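# Open incubator outer door and inner glass door fully

## Task

Swing the incubator's outer door and then the glass door behind it fully open so they stay that way on their own. The task fails if any flask reaches the floor, if either door is slammed open or closed, or if the robot falls or is left leaning. Doors held open only by the robot do not count. Finish by releasing and backing the robot away.

## Robot and tools

ROBOT. A Hello Robot Stretch 4 with one arm: an omni-wheel base, a lift that rides up a mast, an arm that telescopes straight ahead, a wrist with yaw, pitch and roll joints, and a two-finger gripper. It stands about 1.6 m tall. The base rim lies within 0.23 m of the base origin. Loose objects can occasionally get a short nudge from outside.

FRAMES. Base frame: origin on the floor below the base centre, x ahead, y to the left, z up. hand_pose is reported in this frame and marks a point between the open fingertips. With all wrist joints at 0, its axes line up with the base frame. The printed value may be slightly wrong. The odometry frame is the base frame as it was when the scene began.

execute_actions. Argument "actions" is a list holding one action or none. An empty list only reports state and images. Optional "cameras" is a list chosen from head_camera, head_left_camera, head_right_camera, wrist_camera, all. Leaving it out, null or ["all"] returns every camera; [] returns none. An unknown name rejects the call. An action contains "base", "joints" or both, plus optional "pace" and "contact_limits". Alternatively it contains only {"end_of_arm": "enable_torque"}, which revives wrist or gripper motors that shut off; they then hold their current position. Motions within one action begin together but may finish at different times.

"base" holds exactly one relative command. Each is measured from where the base last reported itself, not from any fixed point. translate_m: drive straight, metres, -2 to 2, positive forward. strafe_m: slide sideways, metres, -2 to 2, positive left. rotate_rad: spin in place, radians, -3.2 to 3.2, positive counter-clockwise seen from above.

"joints" maps joint names to absolute targets in joint space; these are positions to reach, not offsets. The ± value is the tolerance for "done".
- lift_m: 0 to 1.2 m (±0.004).
- arm_m: extension, 0 to 0.55 m (±0.004).
- wrist_yaw_rad: -1.134 to 4.276 (±0.02). 0 points ahead, positive turns left, 3.14 is folded back. Above 3.4 the arm may block it.
- wrist_pitch_rad: -1.117 to 4.259 (±0.05). 0 is level, 1.57 points straight down.
- wrist_roll_rad: -1.117 to 4.259 (±0.02). At 0 the fingers sit at equal height. Positive rolls clockwise as seen from behind the gripper.
- gripper_m: fingertip gap, -0.038 to 0.141 m (±0.004). Values below 0 press the fingers together.
A joint target outside its range is clipped to the limit and the result reports this. Any other bad value or unknown key rejects the call and nothing moves. A joint or base left out of an action may keep driving toward its earlier target, even though the statuses won't show it. A single action cannot run longer than 15 s.

"pace" is "slow", "default", "fast" or "max"; the default is "default". The base drives at up to 0.1/0.3/0.4/0.6 m/s and turns at up to 1/2/3/4 rad/s for these paces. With lift_m above 0.2 at the start of a base move, these speeds are capped further, down to 0.3 m/s and 1 rad/s at a full lift. "contact_limits" accepts only arm_m, from 0 (gentlest) to 0.75 (firmest); the default is 0.5. It sets how much force the arm may use before a contact stop. Example: {"joints": {"arm_m": 0.3}, "contact_limits": {"arm_m": 0.15}}.

To unfold the wrist at the start, send lift_m 0.4 together with wrist_yaw_rad 0.

wait: seconds, 0 to 10. Nothing new is commanded. It returns the same report as an empty execute_actions.

zoom_image: camera (one of the four names) and region [x0, y0, x1, y1], in pixels from the top-left corner, at most 504 by 504. It enlarges part of that camera's latest full image.

finished_scene: scene, an integer from 1 to 2. It ends the scene for good once the last command has been held. Its result says whether the task succeeded and states the next task. Replying without any tool call also ends things.

RESULTS. base_status and joint_status say how each motion ended. "done" for the base only means the wheels turned the commanded amount, even if they slipped. "off_target" means it stopped short and may still push. "contact_stop_at_<key>" means it hit something. The lift, arm or wheels then go slack, so a lift may sag and the base may drift. "limit_stop_at_<name>" means a built-in limit stopped the motion. "limit_stop_at_tilt" means the lean exceeded 6 degrees; lift, arm and wheels go slack and ignore commands until the robot straightens. "limit_stop_at_own_body" means a self-collision was blocked. This is likely when pitch is below -0.2 while roll is below -0.4 or above 4. "torque_fault" means a wrist or gripper motor maxed out and went limp; send enable_torque. Slack parts hold again once you move them. on_its_own lists things this call didn't command; its "held at" gives the held target, not the actual position. If a stop is reported, later calls in that same reply are skipped.

lidar_m: 12 ranges in metres from the base origin, one per 30-degree sector. The 1st sector faces ahead and they go counter-clockwise (4th left, 7th behind, 10th right). "-" means nothing is seen or something is closer than 0.25 m. The lidar covers roughly 0.15 m up to robot height and can miss glass, thin legs and things behind. wrist_depth_mm: a 7x7 grid from top-left, depths 100 to 2000 mm; "-" is invalid, and clear objects are omitted. base_odometry comes from wheel counts only, with heading in -3.142 to 3.142. If turned_by_wheels and turned_by_imu differ by more than about 0.1 rad, the base slipped or struck something. base_tilt is in degrees, positive for leaning forward or right, with a fixed bias of up to about 1.5. motor_effort is a percentage of maximum, positive toward higher joint values, with the peak during the action in brackets; for wheel_0, wheel_1 and wheel_2, positive means turning right. Readings are noisy and biased. An effort at rest outside its usual range suggests pushing or a load.

GRIPPER. Close below an object's width to grip it. Closing harder pulls the object toward the wrist. Neither the gripper_m reading nor "done" proves a hold; a firm squeeze shows in gripper effort. Fingertips pressed on a surface can jam; lift to free them.

CAMERAS. head_camera sits atop the mast looking ahead and down; turn the base to look elsewhere. head_left_camera and head_right_camera are fisheyes beside it, angled more steeply down, and show the base and arm. wrist_camera looks along the fingers, with the fingertips near the bottom of its image.

CAUTIONS. Swing the doors smoothly; a slam fails the task. Keep flasks off the floor. Avoid tipping: don't drive or turn with more than 1 kg held and arm_m above 0.2, and avoid strong sustained pushes or pulls, especially with a high lift or firm contact limit. Avoid torque faults and hard hits. While you think, the robot keeps holding your last command. At the end the doors must stay open without the robot: open the gripper and move the robot clear.

Each tool is called after ">>>" by a JSON object that holds its "op" and its "data", one argument or row to a line.

## Session

>>> {"op": "execute_actions", "data": {
  "actions": []
}}

Scene clock: 0.00 s.
base_odometry: x=+0.000 y=+0.000 heading=+0.000 (m, m, rad; odometry frame)
turned_by_wheels: +0.000 (rad since the last result)
turned_by_imu: +0.000 (rad since the last result)
base_tilt: forward=+0.0 right=-0.1 (deg)
lidar_m: 1.13 1.23 1.73 2.87 3.04 1.96 1.93 2.54 1.10 1.05 1.14 1.17
base_status: not commanded
joint_positions: lift_m=+0.173 arm_m=-0.002 wrist_yaw_rad=+3.194 wrist_pitch_rad=-0.017 wrist_roll_rad=-0.005 gripper_m=+0.057
joint_status: not commanded
motor_effort: lift_m=+19 arm_m=+0 wrist_yaw_rad=-2 wrist_pitch_rad=-7 wrist_roll_rad=+0 gripper_m=-5 wheel_0=+0 wheel_1=+0 wheel_2=+0 (%)
hand_pose: x=-0.1233 y=+0.0723 z=+0.3566 quat_wxyz=(-0.026, +0.009, -0.002, +1.000) (m; base frame)
wrist_depth_mm: - 138 224 - - - - / - 108 136 - 1921 1921 - / - 108 136 - 1983 1863 - / - 119 143 - 1863 1921 - / 141 - - - - - - / 208 1430 199 1281 194 1229 1182 / 206 904 854 139 878 788 842
pictures: head_camera, head_left_camera, head_right_camera, wrist_camera
Images, in order (width x height): head_camera 420x560, head_left_camera 420x672, head_right_camera 420x672, wrist_camera 616x392.

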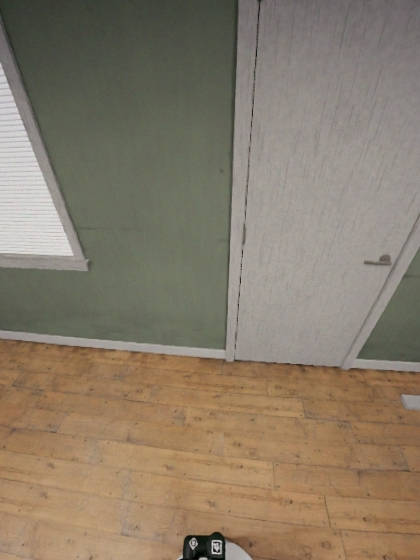

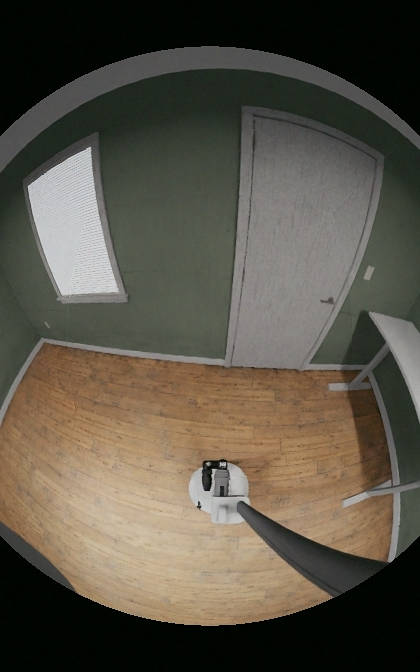

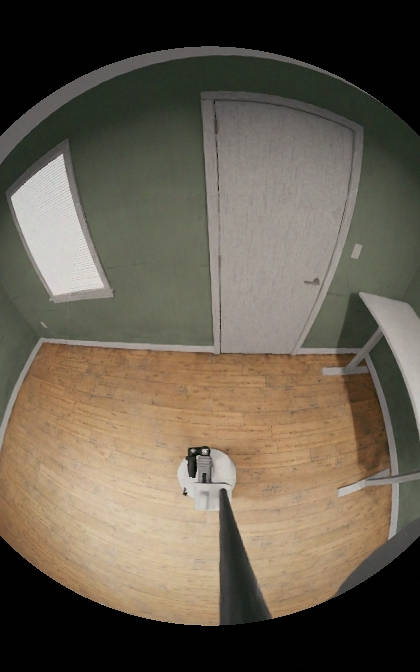

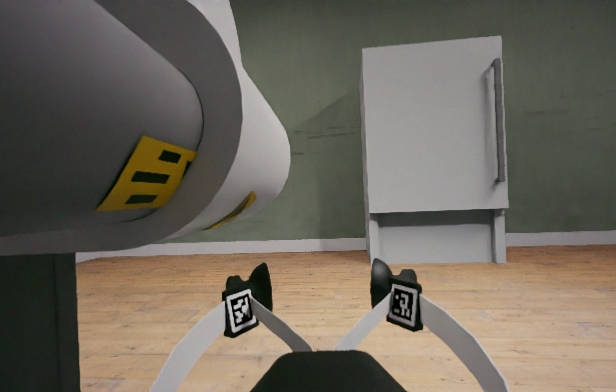

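Incubator is behind.

>>> {"op": "execute_actions", "data": {
  "actions": [
    {"base":{"rotate_rad":3.14},"joints":{"lift_m":0.6,"wrist_yaw_rad":0,"gripper_m":0.12}}
  ]
}}

Scene clock: 3.43 s.
base_odometry: x=+0.000 y=+0.000 heading=+3.140 (m, m, rad; odometry frame)
turned_by_wheels: +3.140 (rad since the last result)
turned_by_imu: +3.121 (rad since the last result)
base_tilt: forward=+0.0 right=-0.1 (deg)
lidar_m: 1.89 2.55 1.09 1.10 1.17 1.21 1.17 1.25 1.76 2.82 3.00 1.92
base_status: done
joint_positions: lift_m=+0.600 arm_m=-0.002 wrist_yaw_rad=+0.001 wrist_pitch_rad=-0.017 wrist_roll_rad=-0.005 gripper_m=+0.120
joint_status: all done
motor_effort: lift_m=+24(26) arm_m=+0(0) wrist_yaw_rad=-4(10) wrist_pitch_rad=-6(7) wrist_roll_rad=+0(1) gripper_m=-1(5) wheel_0=+0(7) wheel_1=+1(5) wheel_2=+1(6) (%)
hand_pose: x=+0.4579 y=-0.0873 z=+0.7828 quat_wxyz=(+1.000, -0.003, -0.009, +0.000) (m; base frame)
wrist_depth_mm: - - - - - - - / - - - - - - - / - - - - 1661 1576 - / - - - - 1618 1576 - / - - - - 1618 1618 - / - - 203 - 1618 1618 - / 1921 1808 1756 138 1756 1576 1708
pictures: head_camera, head_left_camera, head_right_camera, wrist_camera
Images, in order (width x height): head_camera 420x560, head_left_camera 420x672, head_right_camera 420x672, wrist_camera 616x392.

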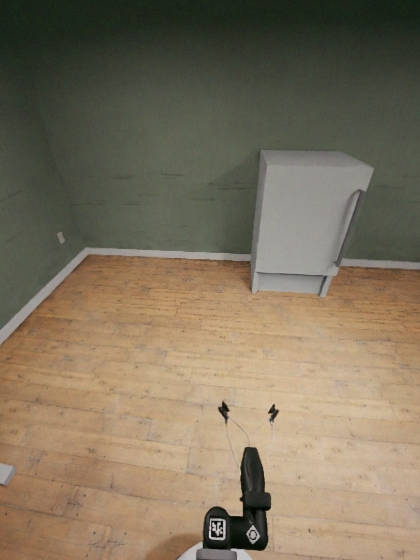

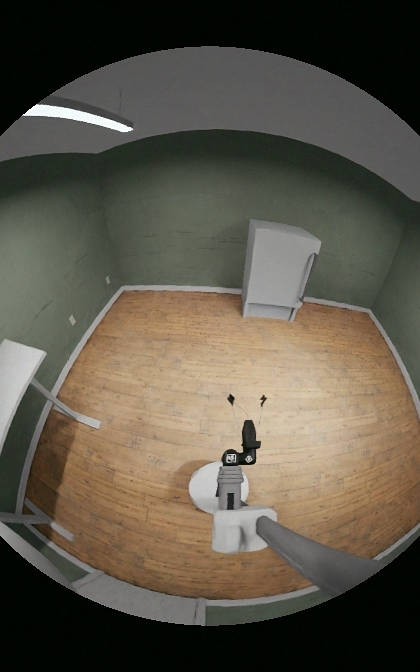

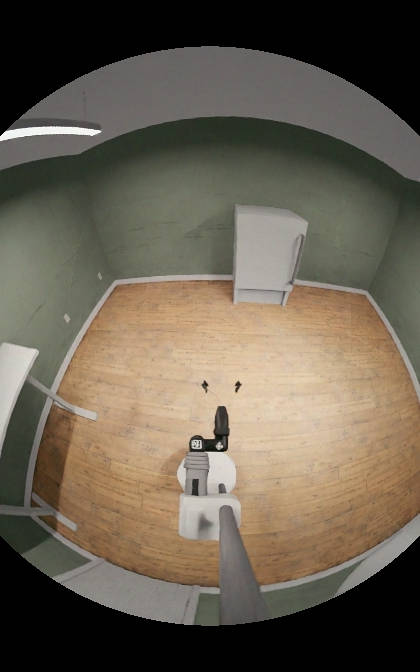

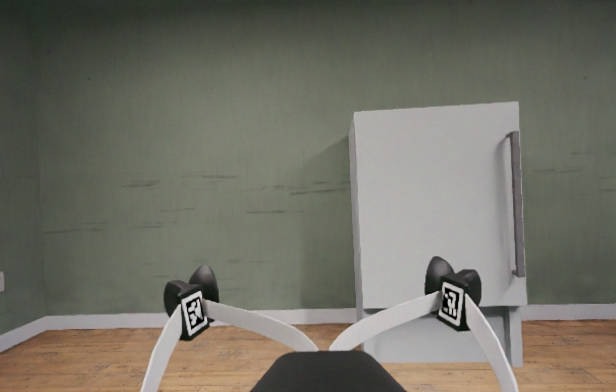

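>>> {"op": "execute_actions", "data": {
  "actions": [
    {"base":{"strafe_m":-1.04}}
  ]
}}

>>> {"op": "execute_actions", "data": {
  "actions": [
    {"base":{"translate_m":0.9}}
  ]
}}

Scene clock: 8.93 s.
base_odometry: x=+0.002 y=+1.040 heading=+3.140 (m, m, rad; odometry frame)
turned_by_wheels: +0.000 (rad since the last result)
turned_by_imu: -0.001 (rad since the last result)
base_tilt: forward=+0.0 right=-0.1 (deg)
lidar_m: 1.76 1.94 3.01 2.14 1.68 1.28 1.21 1.25 1.84 1.78 1.90 2.51
base_status: done
joint_positions: lift_m=+0.600 arm_m=-0.002 wrist_yaw_rad=+0.000 wrist_pitch_rad=-0.017 wrist_roll_rad=-0.005 gripper_m=+0.120
joint_status: not commanded
motor_effort: lift_m=+23(24) arm_m=+0(0) wrist_yaw_rad=-3(4) wrist_pitch_rad=-5(6) wrist_roll_rad=+0(0) gripper_m=-2(2) wheel_0=+0(9) wheel_1=+0(7) wheel_2=+0(0) (%)
hand_pose: x=+0.4578 y=-0.0873 z=+0.7829 quat_wxyz=(+1.000, -0.003, -0.009, +0.000) (m; base frame)
wrist_depth_mm: - - - - - - - / - - - - - - - / - - 1618 - - - - / - 1661 1661 - - - - / - 1661 1618 - - - - / - - 202 - - - - / 1921 1708 1756 138 1708 1576 1661
pictures: head_camera, head_left_camera, head_right_camera, wrist_camera
Images, in order (width x height): head_camera 420x560, head_left_camera 420x672, head_right_camera 420x672, wrist_camera 616x392.

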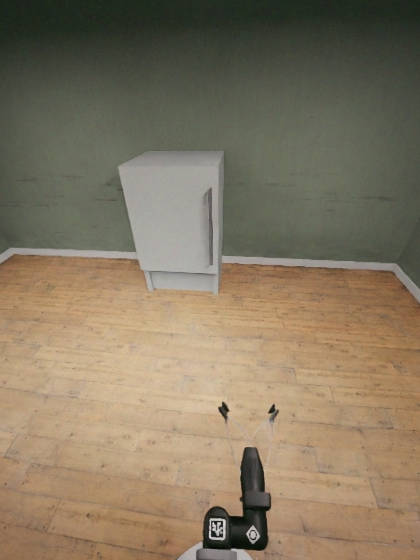

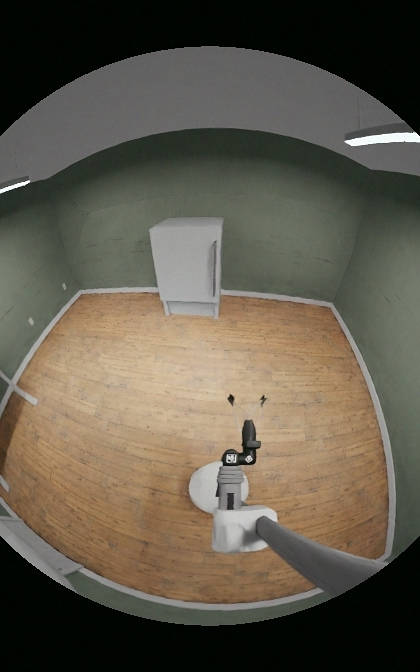

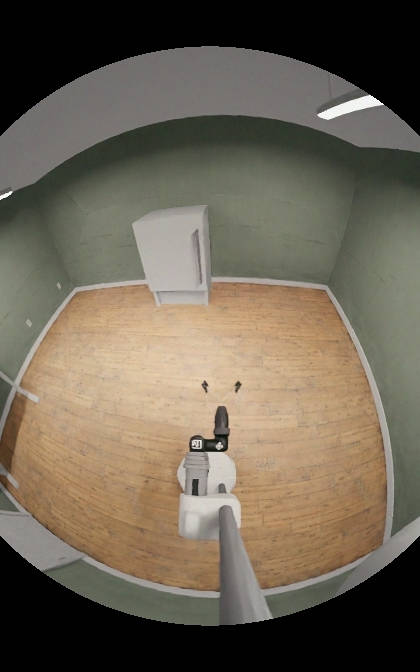

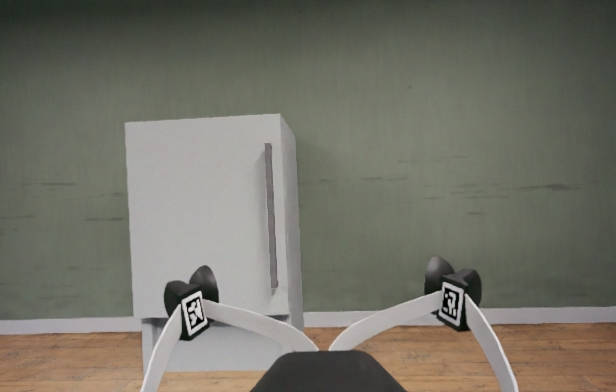

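Scene clock: 13.40 s.
base_odometry: x=-0.899 y=+1.041 heading=+3.140 (m, m, rad; odometry frame)
turned_by_wheels: +0.000 (rad since the last result)
turned_by_imu: -0.003 (rad since the last result)
base_tilt: forward=-0.1 right=-0.1 (deg)
lidar_m: 0.87 0.96 2.38 2.15 2.22 2.21 2.14 2.22 1.89 1.83 1.96 1.63
base_status: done
joint_positions: lift_m=+0.600 arm_m=-0.002 wrist_yaw_rad=+0.000 wrist_pitch_rad=-0.017 wrist_roll_rad=-0.005 gripper_m=+0.120
joint_status: not commanded
motor_effort: lift_m=+23(23) arm_m=+0(0) wrist_yaw_rad=-3(3) wrist_pitch_rad=-6(6) wrist_roll_rad=-1(1) gripper_m=-1(3) wheel_0=+0(6) wheel_1=+0(4) wheel_2=+0(8) (%)
hand_pose: x=+0.4578 y=-0.0873 z=+0.7829 quat_wxyz=(+1.000, -0.003, -0.009, +0.000) (m; base frame)
wrist_depth_mm: 741 715 723 1366 1366 1308 1308 / 741 732 723 1397 1308 1336 1308 / 750 732 707 1366 1336 1336 1308 / 741 723 723 1366 1336 1336 1308 / 741 723 707 1366 1366 1308 1336 / 741 723 202 1397 1336 1281 1281 / 750 732 732 138 1366 1336 1281
pictures: head_camera, head_left_camera, head_right_camera, wrist_camera
Images, in order (width x height): head_camera 420x560, head_left_camera 420x672, head_right_camera 420x672, wrist_camera 616x392.

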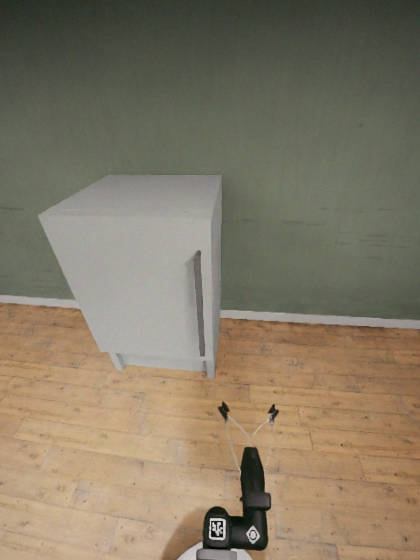

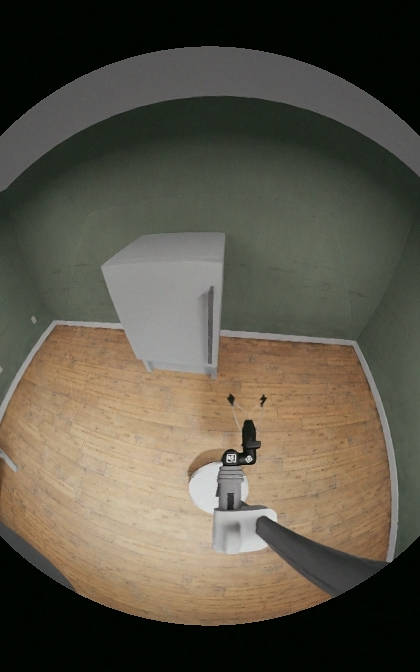

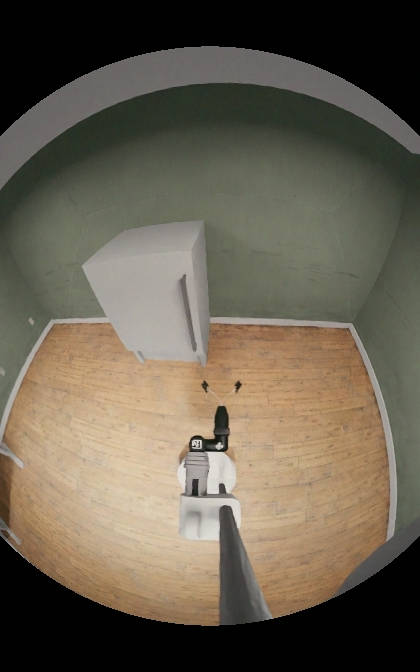

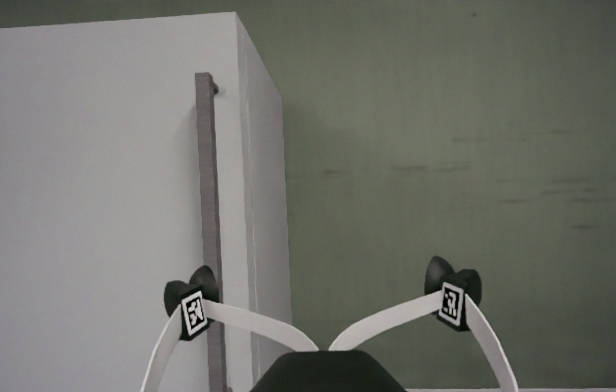

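>>> {"op": "execute_actions", "data": {
  "actions": [
    {"base":{"strafe_m":0.19}}
  ],
  "cameras": []
}}

>>> {"op": "execute_actions", "data": {
  "actions": [
    {"base":{"translate_m":0.27}}
  ],
  "cameras": ["head_camera","wrist_camera"]
}}

Scene clock: 16.03 s.
base_odometry: x=-0.899 y=+0.851 heading=+3.140 (m, m, rad; odometry frame)
turned_by_wheels: +0.000 (rad since the last result)
turned_by_imu: +0.001 (rad since the last result)
base_tilt: forward=+0.1 right=-0.1 (deg)
lidar_m: 0.87 0.98 2.41 2.00 2.02 2.20 2.14 2.23 2.08 2.01 2.15 1.62
base_status: done
joint_positions: lift_m=+0.600 arm_m=-0.002 wrist_yaw_rad=+0.000 wrist_pitch_rad=-0.017 wrist_roll_rad=-0.005 gripper_m=+0.120
joint_status: not commanded
motor_effort: lift_m=+23(23) arm_m=+0(1) wrist_yaw_rad=-3(2) wrist_pitch_rad=-6(6) wrist_roll_rad=+0(1) gripper_m=-2(2) wheel_0=+1(11) wheel_1=+0(9) wheel_2=+0(2) (%)
hand_pose: x=+0.4578 y=-0.0874 z=+0.7829 quat_wxyz=(+1.000, -0.003, -0.009, +0.000) (m; base frame)
wrist_depth_mm: 1430 750 723 715 1397 1336 1281 / 741 732 715 723 1366 1336 1308 / 741 750 723 707 1336 1336 1336 / 750 741 732 715 1366 1336 1308 / 741 750 732 707 1366 1366 1336 / 750 741 202 723 1366 1336 1308 / 750 741 723 138 1366 1336 1281
pictures: none
No camera images: the call's "cameras" was empty. Leave "cameras" out to get every camera's image.

Scene clock: 18.40 s.
base_odometry: x=-1.169 y=+0.851 heading=+3.141 (m, m, rad; odometry frame)
turned_by_wheels: +0.000 (rad since the last result)
turned_by_imu: +0.000 (rad since the last result)
base_tilt: forward=+0.1 right=-0.1 (deg)
lidar_m: 0.60 0.70 2.00 2.70 2.09 2.51 2.39 2.54 2.10 2.03 1.81 1.35
base_status: done
joint_positions: lift_m=+0.600 arm_m=-0.002 wrist_yaw_rad=+0.000 wrist_pitch_rad=-0.017 wrist_roll_rad=-0.005 gripper_m=+0.120
joint_status: not commanded
motor_effort: lift_m=+23(23) arm_m=+0(0) wrist_yaw_rad=-2(2) wrist_pitch_rad=-5(5) wrist_roll_rad=-1(0) gripper_m=-1(1) wheel_0=+1(6) wheel_1=+1(5) wheel_2=+2(8) (%)
hand_pose: x=+0.4578 y=-0.0874 z=+0.7829 quat_wxyz=(+1.000, -0.003, -0.009, +0.000) (m; base frame)
wrist_depth_mm: 466 462 449 442 1098 1060 1042 / 462 462 452 445 1098 1060 1060 / 473 462 452 445 1098 1078 1078 / 466 462 452 445 1118 1078 1042 / 469 469 452 445 1118 1078 1098 / 469 466 202 445 1098 1078 1078 / 469 462 459 138 1078 1078 1060
pictures: head_camera, wrist_camera
Images, in order (width x height): head_camera 420x560, wrist_camera 616x392.

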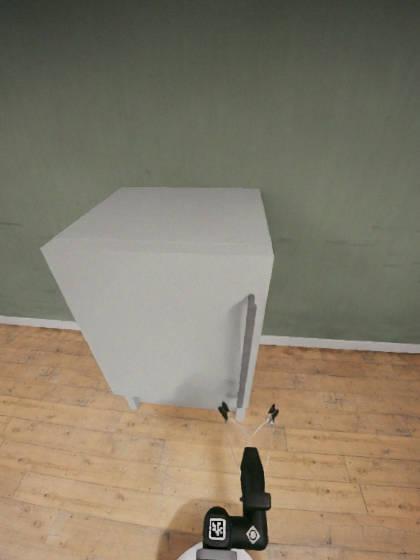

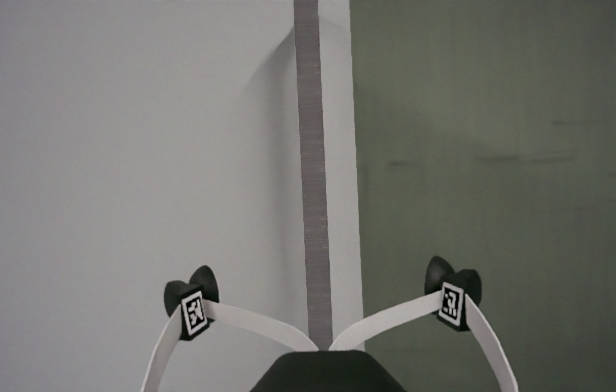

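>>> {"op": "execute_actions", "data": {
  "actions": [
    {"base":{"translate_m":0.17}}
  ],
  "cameras": ["head_camera","wrist_camera"]
}}

Scene clock: 20.80 s.
base_odometry: x=-1.339 y=+0.852 heading=+3.141 (m, m, rad; odometry frame)
turned_by_wheels: +0.000 (rad since the last result)
turned_by_imu: +0.000 (rad since the last result)
base_tilt: forward=+0.0 right=+0.0 (deg)
lidar_m: 0.43 0.51 0.73 2.69 2.13 2.67 2.57 2.70 2.09 2.05 1.58 0.51
base_status: done
joint_positions: lift_m=+0.600 arm_m=-0.002 wrist_yaw_rad=+0.000 wrist_pitch_rad=-0.017 wrist_roll_rad=-0.005 gripper_m=+0.120
joint_status: not commanded
motor_effort: lift_m=+23(23) arm_m=+0(0) wrist_yaw_rad=-2(2) wrist_pitch_rad=-6(6) wrist_roll_rad=+0(0) gripper_m=-3(2) wheel_0=+1(7) wheel_1=+0(4) wheel_2=+2(8) (%)
hand_pose: x=+0.4578 y=-0.0874 z=+0.7829 quat_wxyz=(+1.000, -0.003, -0.009, +0.000) (m; base frame)
wrist_depth_mm: 290 285 282 274 931 904 891 / 290 286 281 277 931 917 891 / 290 286 282 208 917 917 904 / 291 286 282 208 904 917 917 / 291 287 282 277 931 917 917 / 291 287 202 209 278 904 917 / 290 287 282 138 931 904 917
pictures: head_camera, wrist_camera
Images, in order (width x height): head_camera 420x560, wrist_camera 616x392.

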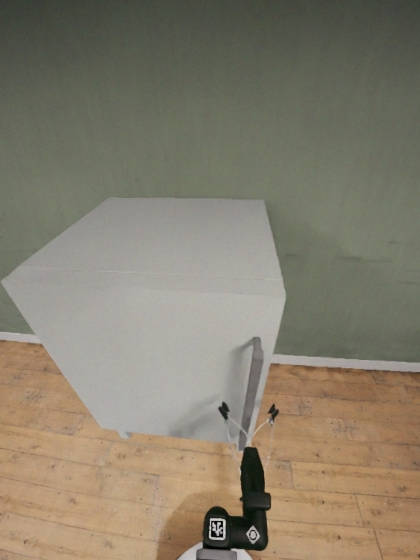

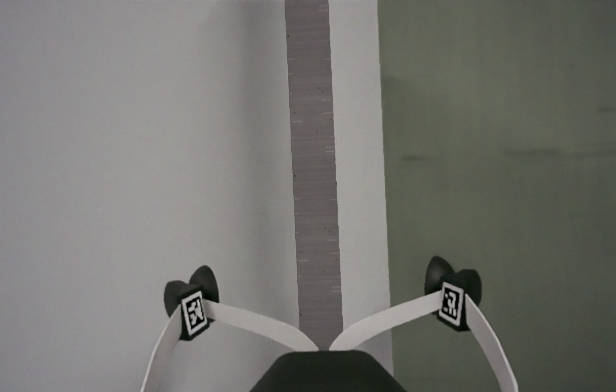

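>>> {"op": "execute_actions", "data": {
  "actions": [
    {"base":{"translate_m":0.02},"joints":{"gripper_m":0.03}}
  ],
  "cameras": []
}}

>>> {"op": "execute_actions", "data": {
  "actions": [
    {"joints":{"gripper_m":-0.02}}
  ],
  "cameras": ["wrist_camera"]
}}

>>> {"op": "execute_actions", "data": {
  "actions": [
    {"base":{"translate_m":-0.08},"pace":"slow"}
  ],
  "cameras": ["head_camera","wrist_camera"]
}}

Scene clock: 23.20 s.
base_odometry: x=-1.359 y=+0.852 heading=+3.140 (m, m, rad; odometry frame)
turned_by_wheels: +0.000 (rad since the last result)
turned_by_imu: +0.000 (rad since the last result)
base_tilt: forward=-0.1 right=-0.1 (deg)
lidar_m: 0.42 0.49 0.74 2.68 2.15 2.69 2.60 2.71 2.11 2.04 1.53 0.48
base_status: done
joint_positions: lift_m=+0.600 arm_m=-0.002 wrist_yaw_rad=+0.000 wrist_pitch_rad=-0.017 wrist_roll_rad=-0.005 gripper_m=+0.030
joint_status: all done
motor_effort: lift_m=+23(23) arm_m=+0(0) wrist_yaw_rad=-2(2) wrist_pitch_rad=-6(7) wrist_roll_rad=-1(1) gripper_m=-6(7) wheel_0=-1(4) wheel_1=-2(4) wheel_2=-1(8) (%)
hand_pose: x=+0.4578 y=-0.0874 z=+0.7829 quat_wxyz=(+1.000, -0.003, -0.009, +0.000) (m; base frame)
wrist_depth_mm: 268 265 259 255 904 891 904 / 270 264 262 187 904 891 878 / 271 265 263 187 917 891 891 / 272 266 263 189 904 904 891 / 270 266 263 189 904 904 878 / 270 265 264 189 191 891 904 / 272 267 263 136 904 891 878
pictures: none
No camera images: the call's "cameras" was empty. Leave "cameras" out to get every camera's image.

Scene clock: 24.43 s.
base_odometry: x=-1.359 y=+0.852 heading=+3.141 (m, m, rad; odometry frame)
turned_by_wheels: +0.000 (rad since the last result)
turned_by_imu: +0.001 (rad since the last result)
base_tilt: forward=+0.1 right=-0.2 (deg)
lidar_m: 0.41 0.49 0.73 2.70 2.14 2.69 2.60 2.74 2.09 2.05 1.56 0.48
base_status: not commanded
joint_positions: lift_m=+0.600 arm_m=-0.002 wrist_yaw_rad=+0.004 wrist_pitch_rad=-0.017 wrist_roll_rad=-0.005 gripper_m=-0.019
joint_status: all done
on_its_own: wrist_yaw_rad is at rest, and its effort (-14) is outside its rest range (-13 to +13)
motor_effort: lift_m=+22(23) arm_m=+0(0) wrist_yaw_rad=-14(15) wrist_pitch_rad=-9(9) wrist_roll_rad=+0(1) gripper_m=-29(31) wheel_0=-1(1) wheel_1=-2(2) wheel_2=+3(3) (%)
hand_pose: x=+0.4582 y=-0.0861 z=+0.7828 quat_wxyz=(+1.000, -0.003, -0.008, +0.002) (m; base frame)
wrist_depth_mm: 268 264 259 186 904 891 891 / 270 265 262 187 917 891 878 / 271 264 260 187 904 891 878 / 270 267 260 187 917 904 878 / 271 266 262 202 254 891 878 / 271 265 195 187 183 878 891 / 272 267 260 149 891 891 891
pictures: wrist_camera
Images, in order (width x height): wrist_camera 616x392.

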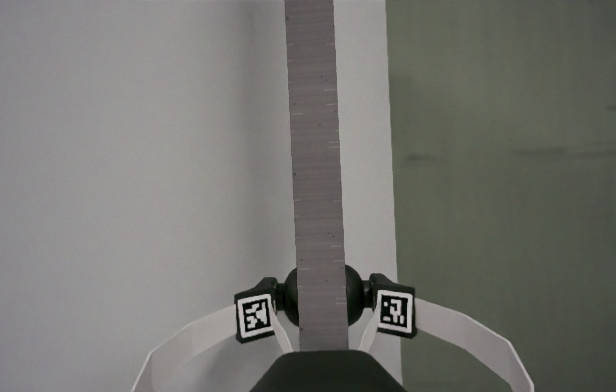

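Scene clock: 26.50 s.
base_odometry: x=-1.279 y=+0.852 heading=+3.140 (m, m, rad; odometry frame)
turned_by_wheels: +0.000 (rad since the last result)
turned_by_imu: +0.001 (rad since the last result)
base_tilt: forward=+0.1 right=-0.1 (deg)
lidar_m: 0.50 0.58 1.84 2.70 2.12 2.61 2.52 2.66 2.11 2.04 1.66 1.24
base_status: done
joint_positions: lift_m=+0.600 arm_m=-0.002 wrist_yaw_rad=+0.000 wrist_pitch_rad=-0.017 wrist_roll_rad=-0.005 gripper_m=-0.020
joint_status: not commanded
motor_effort: lift_m=+23(23) arm_m=+0(0) wrist_yaw_rad=-2(17) wrist_pitch_rad=-7(8) wrist_roll_rad=-1(0) gripper_m=-17(29) wheel_0=-3(7) wheel_1=-2(6) wheel_2=+0(12) (%)
hand_pose: x=+0.4578 y=-0.0874 z=+0.7829 quat_wxyz=(+1.000, -0.003, -0.008, +0.000) (m; base frame)
wrist_depth_mm: 353 347 340 334 976 976 960 / 353 347 343 334 976 976 946 / 355 347 340 336 991 976 960 / 355 349 343 338 1008 960 960 / 353 349 343 336 991 976 960 / 353 345 343 201 183 991 960 / 355 347 343 135 991 960 976
pictures: head_camera, wrist_camera
Images, in order (width x height): head_camera 420x560, wrist_camera 616x392.

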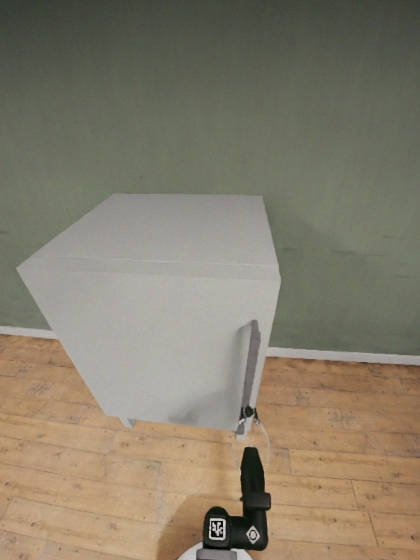

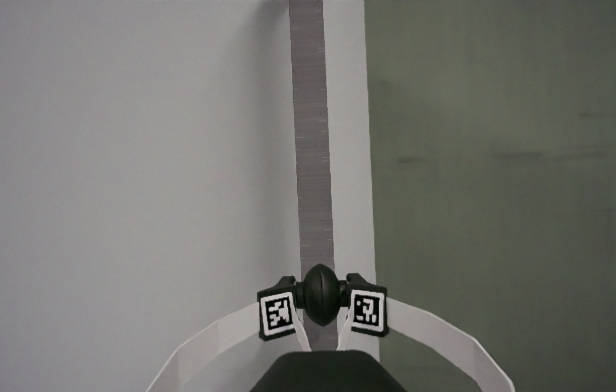

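>>> {"op": "execute_actions", "data": {
  "actions": [
    {"joints":{"gripper_m":0.1}}
  ],
  "cameras": []
}}

>>> {"op": "execute_actions", "data": {
  "actions": [
    {"base":{"translate_m":0.12},"pace":"slow"}
  ],
  "cameras": ["wrist_camera"]
}}

>>> {"op": "execute_actions", "data": {
  "actions": [
    {"joints":{"gripper_m":-0.038}}
  ],
  "cameras": ["wrist_camera"]
}}

>>> {"op": "execute_actions", "data": {
  "actions": [
    {"base":{"translate_m":-0.08},"pace":"slow"}
  ],
  "cameras": ["head_camera","wrist_camera"]
}}

Scene clock: 29.27 s.
base_odometry: x=-1.279 y=+0.852 heading=+3.140 (m, m, rad; odometry frame)
turned_by_wheels: +0.000 (rad since the last result)
turned_by_imu: +0.001 (rad since the last result)
base_tilt: forward=+0.0 right=-0.2 (deg)
lidar_m: 0.50 0.58 1.85 2.69 2.11 2.60 2.52 2.65 2.12 2.04 1.66 1.23
base_status: not commanded
joint_positions: lift_m=+0.600 arm_m=-0.002 wrist_yaw_rad=+0.000 wrist_pitch_rad=-0.017 wrist_roll_rad=-0.005 gripper_m=+0.100
joint_status: all done
motor_effort: lift_m=+22(23) arm_m=+0(1) wrist_yaw_rad=-2(2) wrist_pitch_rad=-8(7) wrist_roll_rad=-1(1) gripper_m=-3(16) wheel_0=-3(3) wheel_1=-2(3) wheel_2=+0(0) (%)
hand_pose: x=+0.4578 y=-0.0874 z=+0.7829 quat_wxyz=(+1.000, -0.003, -0.008, +0.000) (m; base frame)
wrist_depth_mm: 353 347 340 334 1008 976 931 / 353 349 343 334 991 960 960 / 353 347 343 336 991 991 960 / 357 347 345 336 976 991 960 / 353 351 342 336 976 960 960 / 355 345 202 268 212 976 946 / 357 349 342 135 1008 976 960
pictures: none
No camera images: the call's "cameras" was empty. Leave "cameras" out to get every camera's image.

Scene clock: 31.77 s.
base_odometry: x=-1.398 y=+0.852 heading=+3.139 (m, m, rad; odometry frame)
turned_by_wheels: -0.001 (rad since the last result)
turned_by_imu: +0.038 (rad since the last result)
base_tilt: forward=-0.5 right=+0.2 (deg)
lidar_m: 0.39 0.49 0.71 2.66 2.15 2.69 2.63 2.71 2.09 2.05 1.47 0.41
base_status: done
joint_positions: lift_m=+0.600 arm_m=-0.002 wrist_yaw_rad=-0.020 wrist_pitch_rad=-0.014 wrist_roll_rad=-0.005 gripper_m=+0.100
joint_status: not commanded
on_its_own: wrist_yaw_rad is at rest, and its effort (+55) is outside its rest range (-13 to +13)
motor_effort: lift_m=+22(23) arm_m=+1(0) wrist_yaw_rad=+55(58) wrist_pitch_rad=-15(16) wrist_roll_rad=+1(0) gripper_m=-4(5) wheel_0=+2(5) wheel_1=+4(8) wheel_2=-20(21) (%)
hand_pose: x=+0.4559 y=-0.0931 z=+0.7820 quat_wxyz=(+1.000, -0.003, -0.007, -0.010) (m; base frame)
wrist_depth_mm: 244 240 236 232 228 854 854 / 245 241 236 231 228 866 842 / 245 240 236 233 228 866 866 / 245 241 237 233 229 866 866 / 245 241 236 234 229 891 866 / 246 241 191 232 170 854 854 / 247 242 238 137 229 878 854
pictures: wrist_camera
Images, in order (width x height): wrist_camera 616x392.

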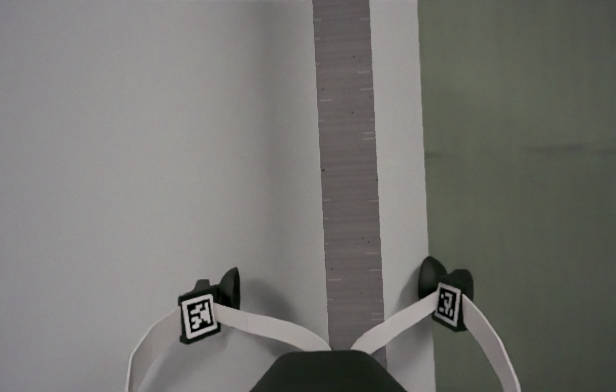

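Scene clock: 33.83 s.
base_odometry: x=-1.399 y=+0.852 heading=+3.139 (m, m, rad; odometry frame)
turned_by_wheels: +0.000 (rad since the last result)
turned_by_imu: -0.053 (rad since the last result)
base_tilt: forward=+0.0 right=-0.1 (deg)
lidar_m: 0.37 0.45 0.65 2.69 2.18 2.75 2.65 2.77 2.13 2.04 1.51 0.44
base_status: not commanded
joint_positions: lift_m=+0.600 arm_m=-0.002 wrist_yaw_rad=-0.019 wrist_pitch_rad=-0.017 wrist_roll_rad=-0.005 gripper_m=-0.037
joint_status: all done
on_its_own: wrist_yaw_rad is at rest, and its effort (+53) is outside its rest range (-13 to +13)
motor_effort: lift_m=+23(23) arm_m=+1(1) wrist_yaw_rad=+53(77) wrist_pitch_rad=-6(15) wrist_roll_rad=+0(0) gripper_m=-31(34) wheel_0=-8(8) wheel_1=+0(4) wheel_2=-10(20) (%)
hand_pose: x=+0.4559 y=-0.0929 z=+0.7830 quat_wxyz=(+1.000, -0.003, -0.009, -0.010) (m; base frame)
wrist_depth_mm: 220 220 220 217 866 878 854 / 221 220 219 218 878 878 866 / 222 220 220 219 878 878 866 / 221 221 220 218 878 866 866 / 223 221 220 219 878 878 878 / 223 221 176 173 193 878 878 / 222 221 220 119 878 878 866
pictures: wrist_camera
Images, in order (width x height): wrist_camera 616x392.

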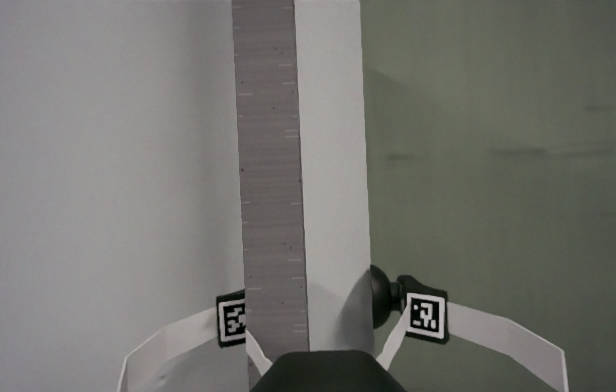

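Scene clock: 35.90 s.
base_odometry: x=-1.319 y=+0.852 heading=+3.139 (m, m, rad; odometry frame)
turned_by_wheels: +0.000 (rad since the last result)
turned_by_imu: +0.001 (rad since the last result)
base_tilt: forward=+0.1 right=-0.1 (deg)
lidar_m: 0.36 0.47 0.75 2.69 2.14 2.65 2.55 2.69 2.11 2.05 1.64 0.44
base_status: done
joint_positions: lift_m=+0.600 arm_m=-0.001 wrist_yaw_rad=+0.000 wrist_pitch_rad=-0.017 wrist_roll_rad=-0.005 gripper_m=-0.037
joint_status: not commanded
motor_effort: lift_m=+23(23) arm_m=-1(1) wrist_yaw_rad=-2(53) wrist_pitch_rad=-6(10) wrist_roll_rad=+0(0) gripper_m=-32(38) wheel_0=+2(11) wheel_1=-2(6) wheel_2=+3(8) (%)
hand_pose: x=+0.4579 y=-0.0874 z=+0.7828 quat_wxyz=(+1.000, -0.003, -0.008, +0.000) (m; base frame)
wrist_depth_mm: 249 240 156 220 931 946 931 / 251 240 231 219 931 976 946 / 251 240 231 220 946 946 931 / 250 241 231 220 946 931 946 / 252 241 231 220 931 946 931 / 253 242 172 220 196 946 931 / 253 239 232 154 960 946 931
pictures: head_camera, wrist_camera
Images, in order (width x height): head_camera 420x560, wrist_camera 616x392.

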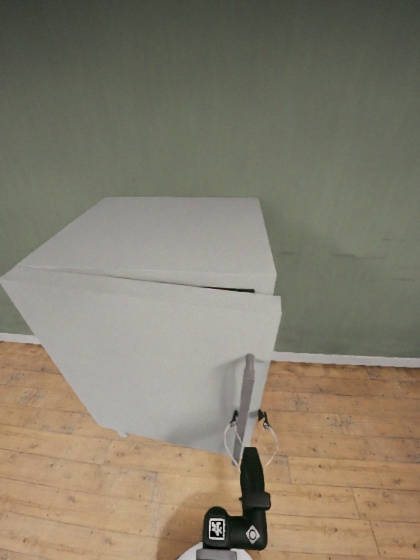

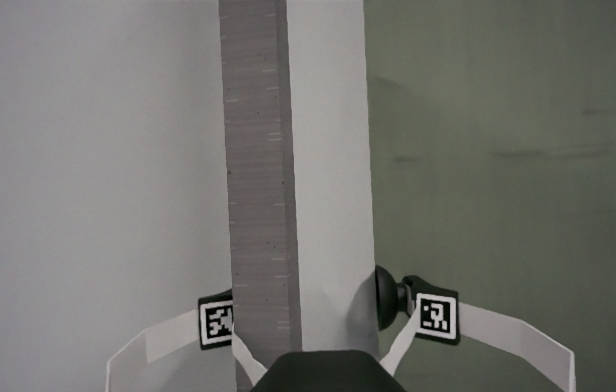

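>>> {"op": "execute_actions", "data": {
  "actions": [
    {"base":{"translate_m":-0.12},"pace":"slow"}
  ],
  "cameras": ["head_camera","wrist_camera"]
}}

>>> {"op": "execute_actions", "data": {
  "actions": [
    {"base":{"strafe_m":0.05},"pace":"slow"}
  ],
  "cameras": []
}}

>>> {"op": "execute_actions", "data": {
  "actions": [
    {"base":{"translate_m":-0.1},"pace":"slow"}
  ],
  "cameras": ["head_camera","wrist_camera"]
}}

Scene clock: 38.93 s.
base_odometry: x=-1.199 y=+0.851 heading=+3.141 (m, m, rad; odometry frame)
turned_by_wheels: +0.001 (rad since the last result)
turned_by_imu: +0.061 (rad since the last result)
base_tilt: forward=+0.1 right=-0.1 (deg)
lidar_m: 0.36 0.55 2.04 2.40 2.08 2.50 2.47 2.63 2.07 2.05 1.67 0.45
base_status: done
joint_positions: lift_m=+0.600 arm_m=-0.001 wrist_yaw_rad=+0.018 wrist_pitch_rad=-0.016 wrist_roll_rad=-0.005 gripper_m=-0.037
joint_status: not commanded
on_its_own: wrist_yaw_rad is at rest, and its effort (-52) is outside its rest range (-13 to +13)
motor_effort: lift_m=+23(23) arm_m=-1(1) wrist_yaw_rad=-52(73) wrist_pitch_rad=-11(7) wrist_roll_rad=+0(1) gripper_m=-38(38) wheel_0=+9(15) wheel_1=-6(7) wheel_2=+15(19) (%)
hand_pose: x=+0.4594 y=-0.0823 z=+0.7826 quat_wxyz=(+1.000, -0.003, -0.008, +0.009) (m; base frame)
wrist_depth_mm: 317 277 248 219 245 976 960 / 315 279 250 216 235 991 976 / 320 282 251 217 224 1008 976 / 325 282 252 218 215 1008 976 / 324 282 251 219 215 1008 991 / 325 285 174 219 208 165 960 / 327 158 253 158 208 991 976
pictures: head_camera, wrist_camera
Images, in order (width x height): head_camera 420x560, wrist_camera 616x392.

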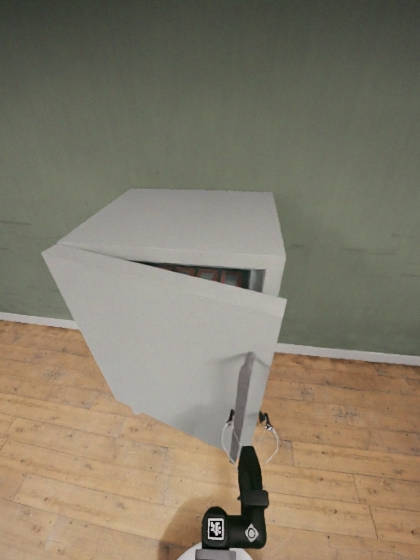

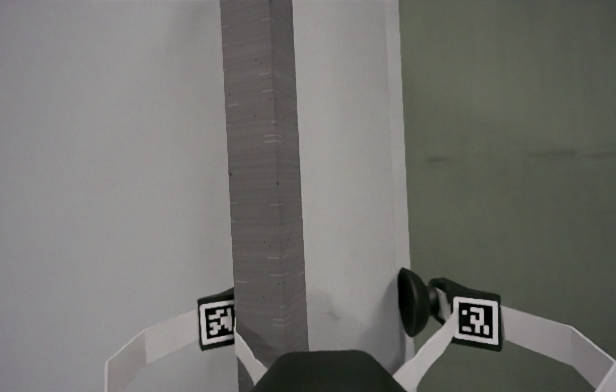

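Scene clock: 40.53 s.
base_odometry: x=-1.199 y=+0.801 heading=+3.139 (m, m, rad; odometry frame)
turned_by_wheels: -0.002 (rad since the last result)
turned_by_imu: -0.022 (rad since the last result)
base_tilt: forward=+0.0 right=-0.1 (deg)
lidar_m: 0.37 0.54 1.98 2.64 2.04 2.52 2.45 2.60 2.12 2.09 1.69 0.45
base_status: done
joint_positions: lift_m=+0.600 arm_m=-0.001 wrist_yaw_rad=-0.029 wrist_pitch_rad=-0.017 wrist_roll_rad=-0.005 gripper_m=-0.037
joint_status: not commanded
on_its_own: wrist_yaw_rad is at rest, and its effort (+80) is outside its rest range (-13 to +13)
motor_effort: lift_m=+22(22) arm_m=-1(1) wrist_yaw_rad=+80(89) wrist_pitch_rad=-8(13) wrist_roll_rad=+0(1) gripper_m=-33(37) wheel_0=-13(14) wheel_1=-1(6) wheel_2=-10(13) (%)
hand_pose: x=+0.4552 y=-0.0956 z=+0.7829 quat_wxyz=(+1.000, -0.003, -0.008, -0.014) (m; base frame)
wrist_depth_mm: 290 266 246 177 244 1042 1042 / 291 267 247 173 219 1025 1042 / 296 267 247 169 220 1060 1025 / 294 270 248 165 220 1060 1025 / 296 271 248 163 221 1060 1060 / 298 270 178 163 215 167 1025 / 298 270 247 125 218 1060 1025
pictures: none
No camera images: the call's "cameras" was empty. Leave "cameras" out to get every camera's image.

Scene clock: 42.83 s.
base_odometry: x=-1.100 y=+0.801 heading=+3.140 (m, m, rad; odometry frame)
turned_by_wheels: +0.002 (rad since the last result)
turned_by_imu: +0.041 (rad since the last result)
base_tilt: forward=+0.0 right=-0.2 (deg)
lidar_m: 0.36 0.62 2.24 2.07 2.02 2.42 2.38 2.56 2.11 2.08 1.75 0.44
base_status: done
joint_positions: lift_m=+0.600 arm_m=-0.001 wrist_yaw_rad=+0.017 wrist_pitch_rad=-0.016 wrist_roll_rad=-0.005 gripper_m=-0.037
joint_status: not commanded
on_its_own: wrist_yaw_rad is at rest, and its effort (-52) is outside its rest range (-13 to +13)
motor_effort: lift_m=+23(23) arm_m=-1(2) wrist_yaw_rad=-52(80) wrist_pitch_rad=-10(10) wrist_roll_rad=+0(0) gripper_m=-39(39) wheel_0=+9(12) wheel_1=-6(8) wheel_2=+18(19) (%)
hand_pose: x=+0.4595 y=-0.0825 z=+0.7825 quat_wxyz=(+1.000, -0.003, -0.008, +0.009) (m; base frame)
wrist_depth_mm: 399 317 264 212 204 1060 1042 / 404 320 265 213 204 1060 1008 / 407 320 267 214 205 1060 1025 / 410 325 267 177 207 1060 1042 / 415 327 271 174 206 1060 1025 / 418 327 175 172 200 165 1042 / 421 315 268 156 200 1060 1042
pictures: head_camera, wrist_camera
Images, in order (width x height): head_camera 420x560, wrist_camera 616x392.

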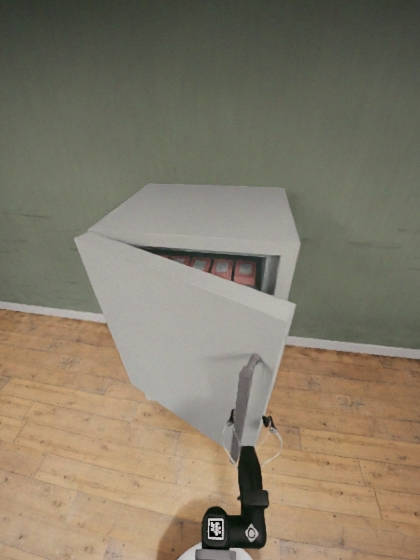

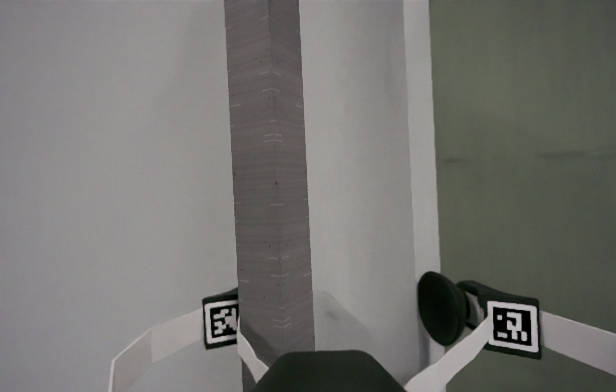

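>>> {"op": "execute_actions", "data": {
  "actions": [
    {"joints":{"gripper_m":0.1}}
  ],
  "cameras": []
}}

>>> {"op": "execute_actions", "data": {
  "actions": [
    {"base":{"translate_m":-0.12},"pace":"slow"}
  ],
  "cameras": ["head_camera"]
}}

>>> {"op": "execute_actions", "data": {
  "actions": [
    {"base":{"strafe_m":-0.12},"joints":{"gripper_m":0.0,"wrist_yaw_rad":0}}
  ],
  "cameras": ["head_camera"]
}}

Scene clock: 45.60 s.
base_odometry: x=-1.099 y=+0.801 heading=+3.138 (m, m, rad; odometry frame)
turned_by_wheels: -0.002 (rad since the last result)
turned_by_imu: -0.002 (rad since the last result)
base_tilt: forward=+0.1 right=-0.1 (deg)
lidar_m: 0.42 0.63 2.22 2.05 2.02 2.43 2.37 2.56 2.11 2.07 1.77 0.47
base_status: not commanded
joint_positions: lift_m=+0.600 arm_m=-0.001 wrist_yaw_rad=-0.001 wrist_pitch_rad=-0.017 wrist_roll_rad=-0.005 gripper_m=+0.100
joint_status: all done
motor_effort: lift_m=+22(22) arm_m=-1(1) wrist_yaw_rad=+0(51) wrist_pitch_rad=-7(11) wrist_roll_rad=+0(0) gripper_m=-3(38) wheel_0=-2(9) wheel_1=+0(6) wheel_2=-2(19) (%)
hand_pose: x=+0.4580 y=-0.0876 z=+0.7829 quat_wxyz=(+1.000, -0.003, -0.009, +0.000) (m; base frame)
wrist_depth_mm: 410 349 301 200 250 1078 1042 / 413 351 304 200 251 1118 1042 / 415 351 303 201 251 1098 1060 / 418 351 307 203 249 1098 1060 / 421 355 309 204 248 1078 1060 / 424 357 200 201 213 1098 1042 / 424 362 312 135 247 1098 1060
pictures: none
No camera images: the call's "cameras" was empty. Leave "cameras" out to get every camera's image.

Scene clock: 48.10 s.
base_odometry: x=-0.979 y=+0.801 heading=+3.138 (m, m, rad; odometry frame)
turned_by_wheels: +0.000 (rad since the last result)
turned_by_imu: +0.001 (rad since the last result)
base_tilt: forward=-0.1 right=-0.4 (deg)
lidar_m: 0.52 0.75 2.40 2.00 2.04 2.28 2.26 2.40 2.10 2.05 1.91 0.62
base_status: done
joint_positions: lift_m=+0.600 arm_m=-0.001 wrist_yaw_rad=-0.001 wrist_pitch_rad=-0.017 wrist_roll_rad=-0.005 gripper_m=+0.100
joint_status: not commanded
motor_effort: lift_m=+22(22) arm_m=-1(1) wrist_yaw_rad=+0(0) wrist_pitch_rad=-4(6) wrist_roll_rad=+0(0) gripper_m=-2(2) wheel_0=-2(4) wheel_1=-2(4) wheel_2=+0(5) (%)
hand_pose: x=+0.4580 y=-0.0876 z=+0.7829 quat_wxyz=(+1.000, -0.003, -0.009, +0.000) (m; base frame)
wrist_depth_mm: 591 504 436 366 1229 1160 1160 / 597 508 439 370 1205 1205 1160 / 597 504 442 370 1205 1205 1182 / 597 512 442 370 1255 1182 1160 / 609 517 449 375 377 1182 1160 / 621 517 200 324 212 1182 1138 / 615 525 449 135 1182 1160 1160
pictures: head_camera
Images, in order (width x height): head_camera 420x560.

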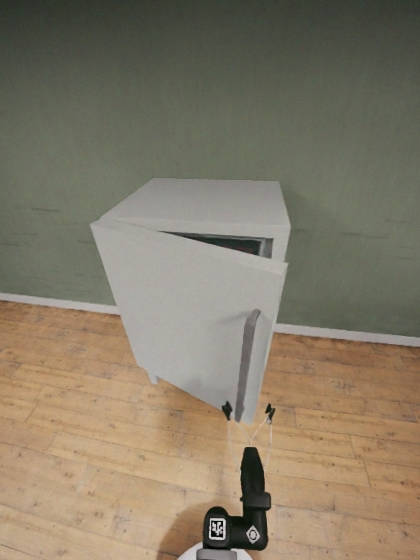

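Scene clock: 49.90 s.
base_odometry: x=-0.979 y=+0.921 heading=+3.138 (m, m, rad; odometry frame)
turned_by_wheels: +0.000 (rad since the last result)
turned_by_imu: +0.000 (rad since the last result)
base_tilt: forward=+0.0 right=+0.0 (deg)
lidar_m: 0.51 0.71 2.37 2.08 2.16 2.30 2.26 2.42 1.98 1.94 1.90 1.49
base_status: done
joint_positions: lift_m=+0.600 arm_m=-0.001 wrist_yaw_rad=+0.000 wrist_pitch_rad=-0.017 wrist_roll_rad=-0.005 gripper_m=+0.000
joint_status: all done
motor_effort: lift_m=+22(22) arm_m=-1(2) wrist_yaw_rad=-1(3) wrist_pitch_rad=-6(6) wrist_roll_rad=+0(0) gripper_m=-7(6) wheel_0=-1(10) wheel_1=+0(8) wheel_2=-2(1) (%)
hand_pose: x=+0.4580 y=-0.0875 z=+0.7829 quat_wxyz=(+1.000, -0.003, -0.009, +0.000) (m; base frame)
wrist_depth_mm: 504 433 373 661 1205 1182 1138 / 508 433 370 647 1205 1182 1160 / 512 433 368 691 1205 1205 1118 / 512 436 368 654 1255 1205 1138 / 525 439 370 654 1229 1182 1138 / 521 442 336 193 186 1182 1160 / 525 439 347 142 1229 1229 1160
pictures: head_camera
Images, in order (width x height): head_camera 420x560.

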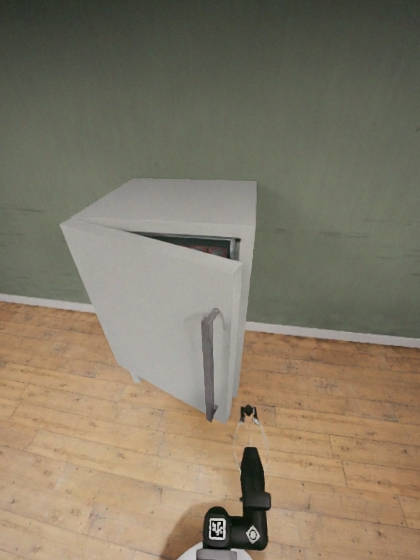

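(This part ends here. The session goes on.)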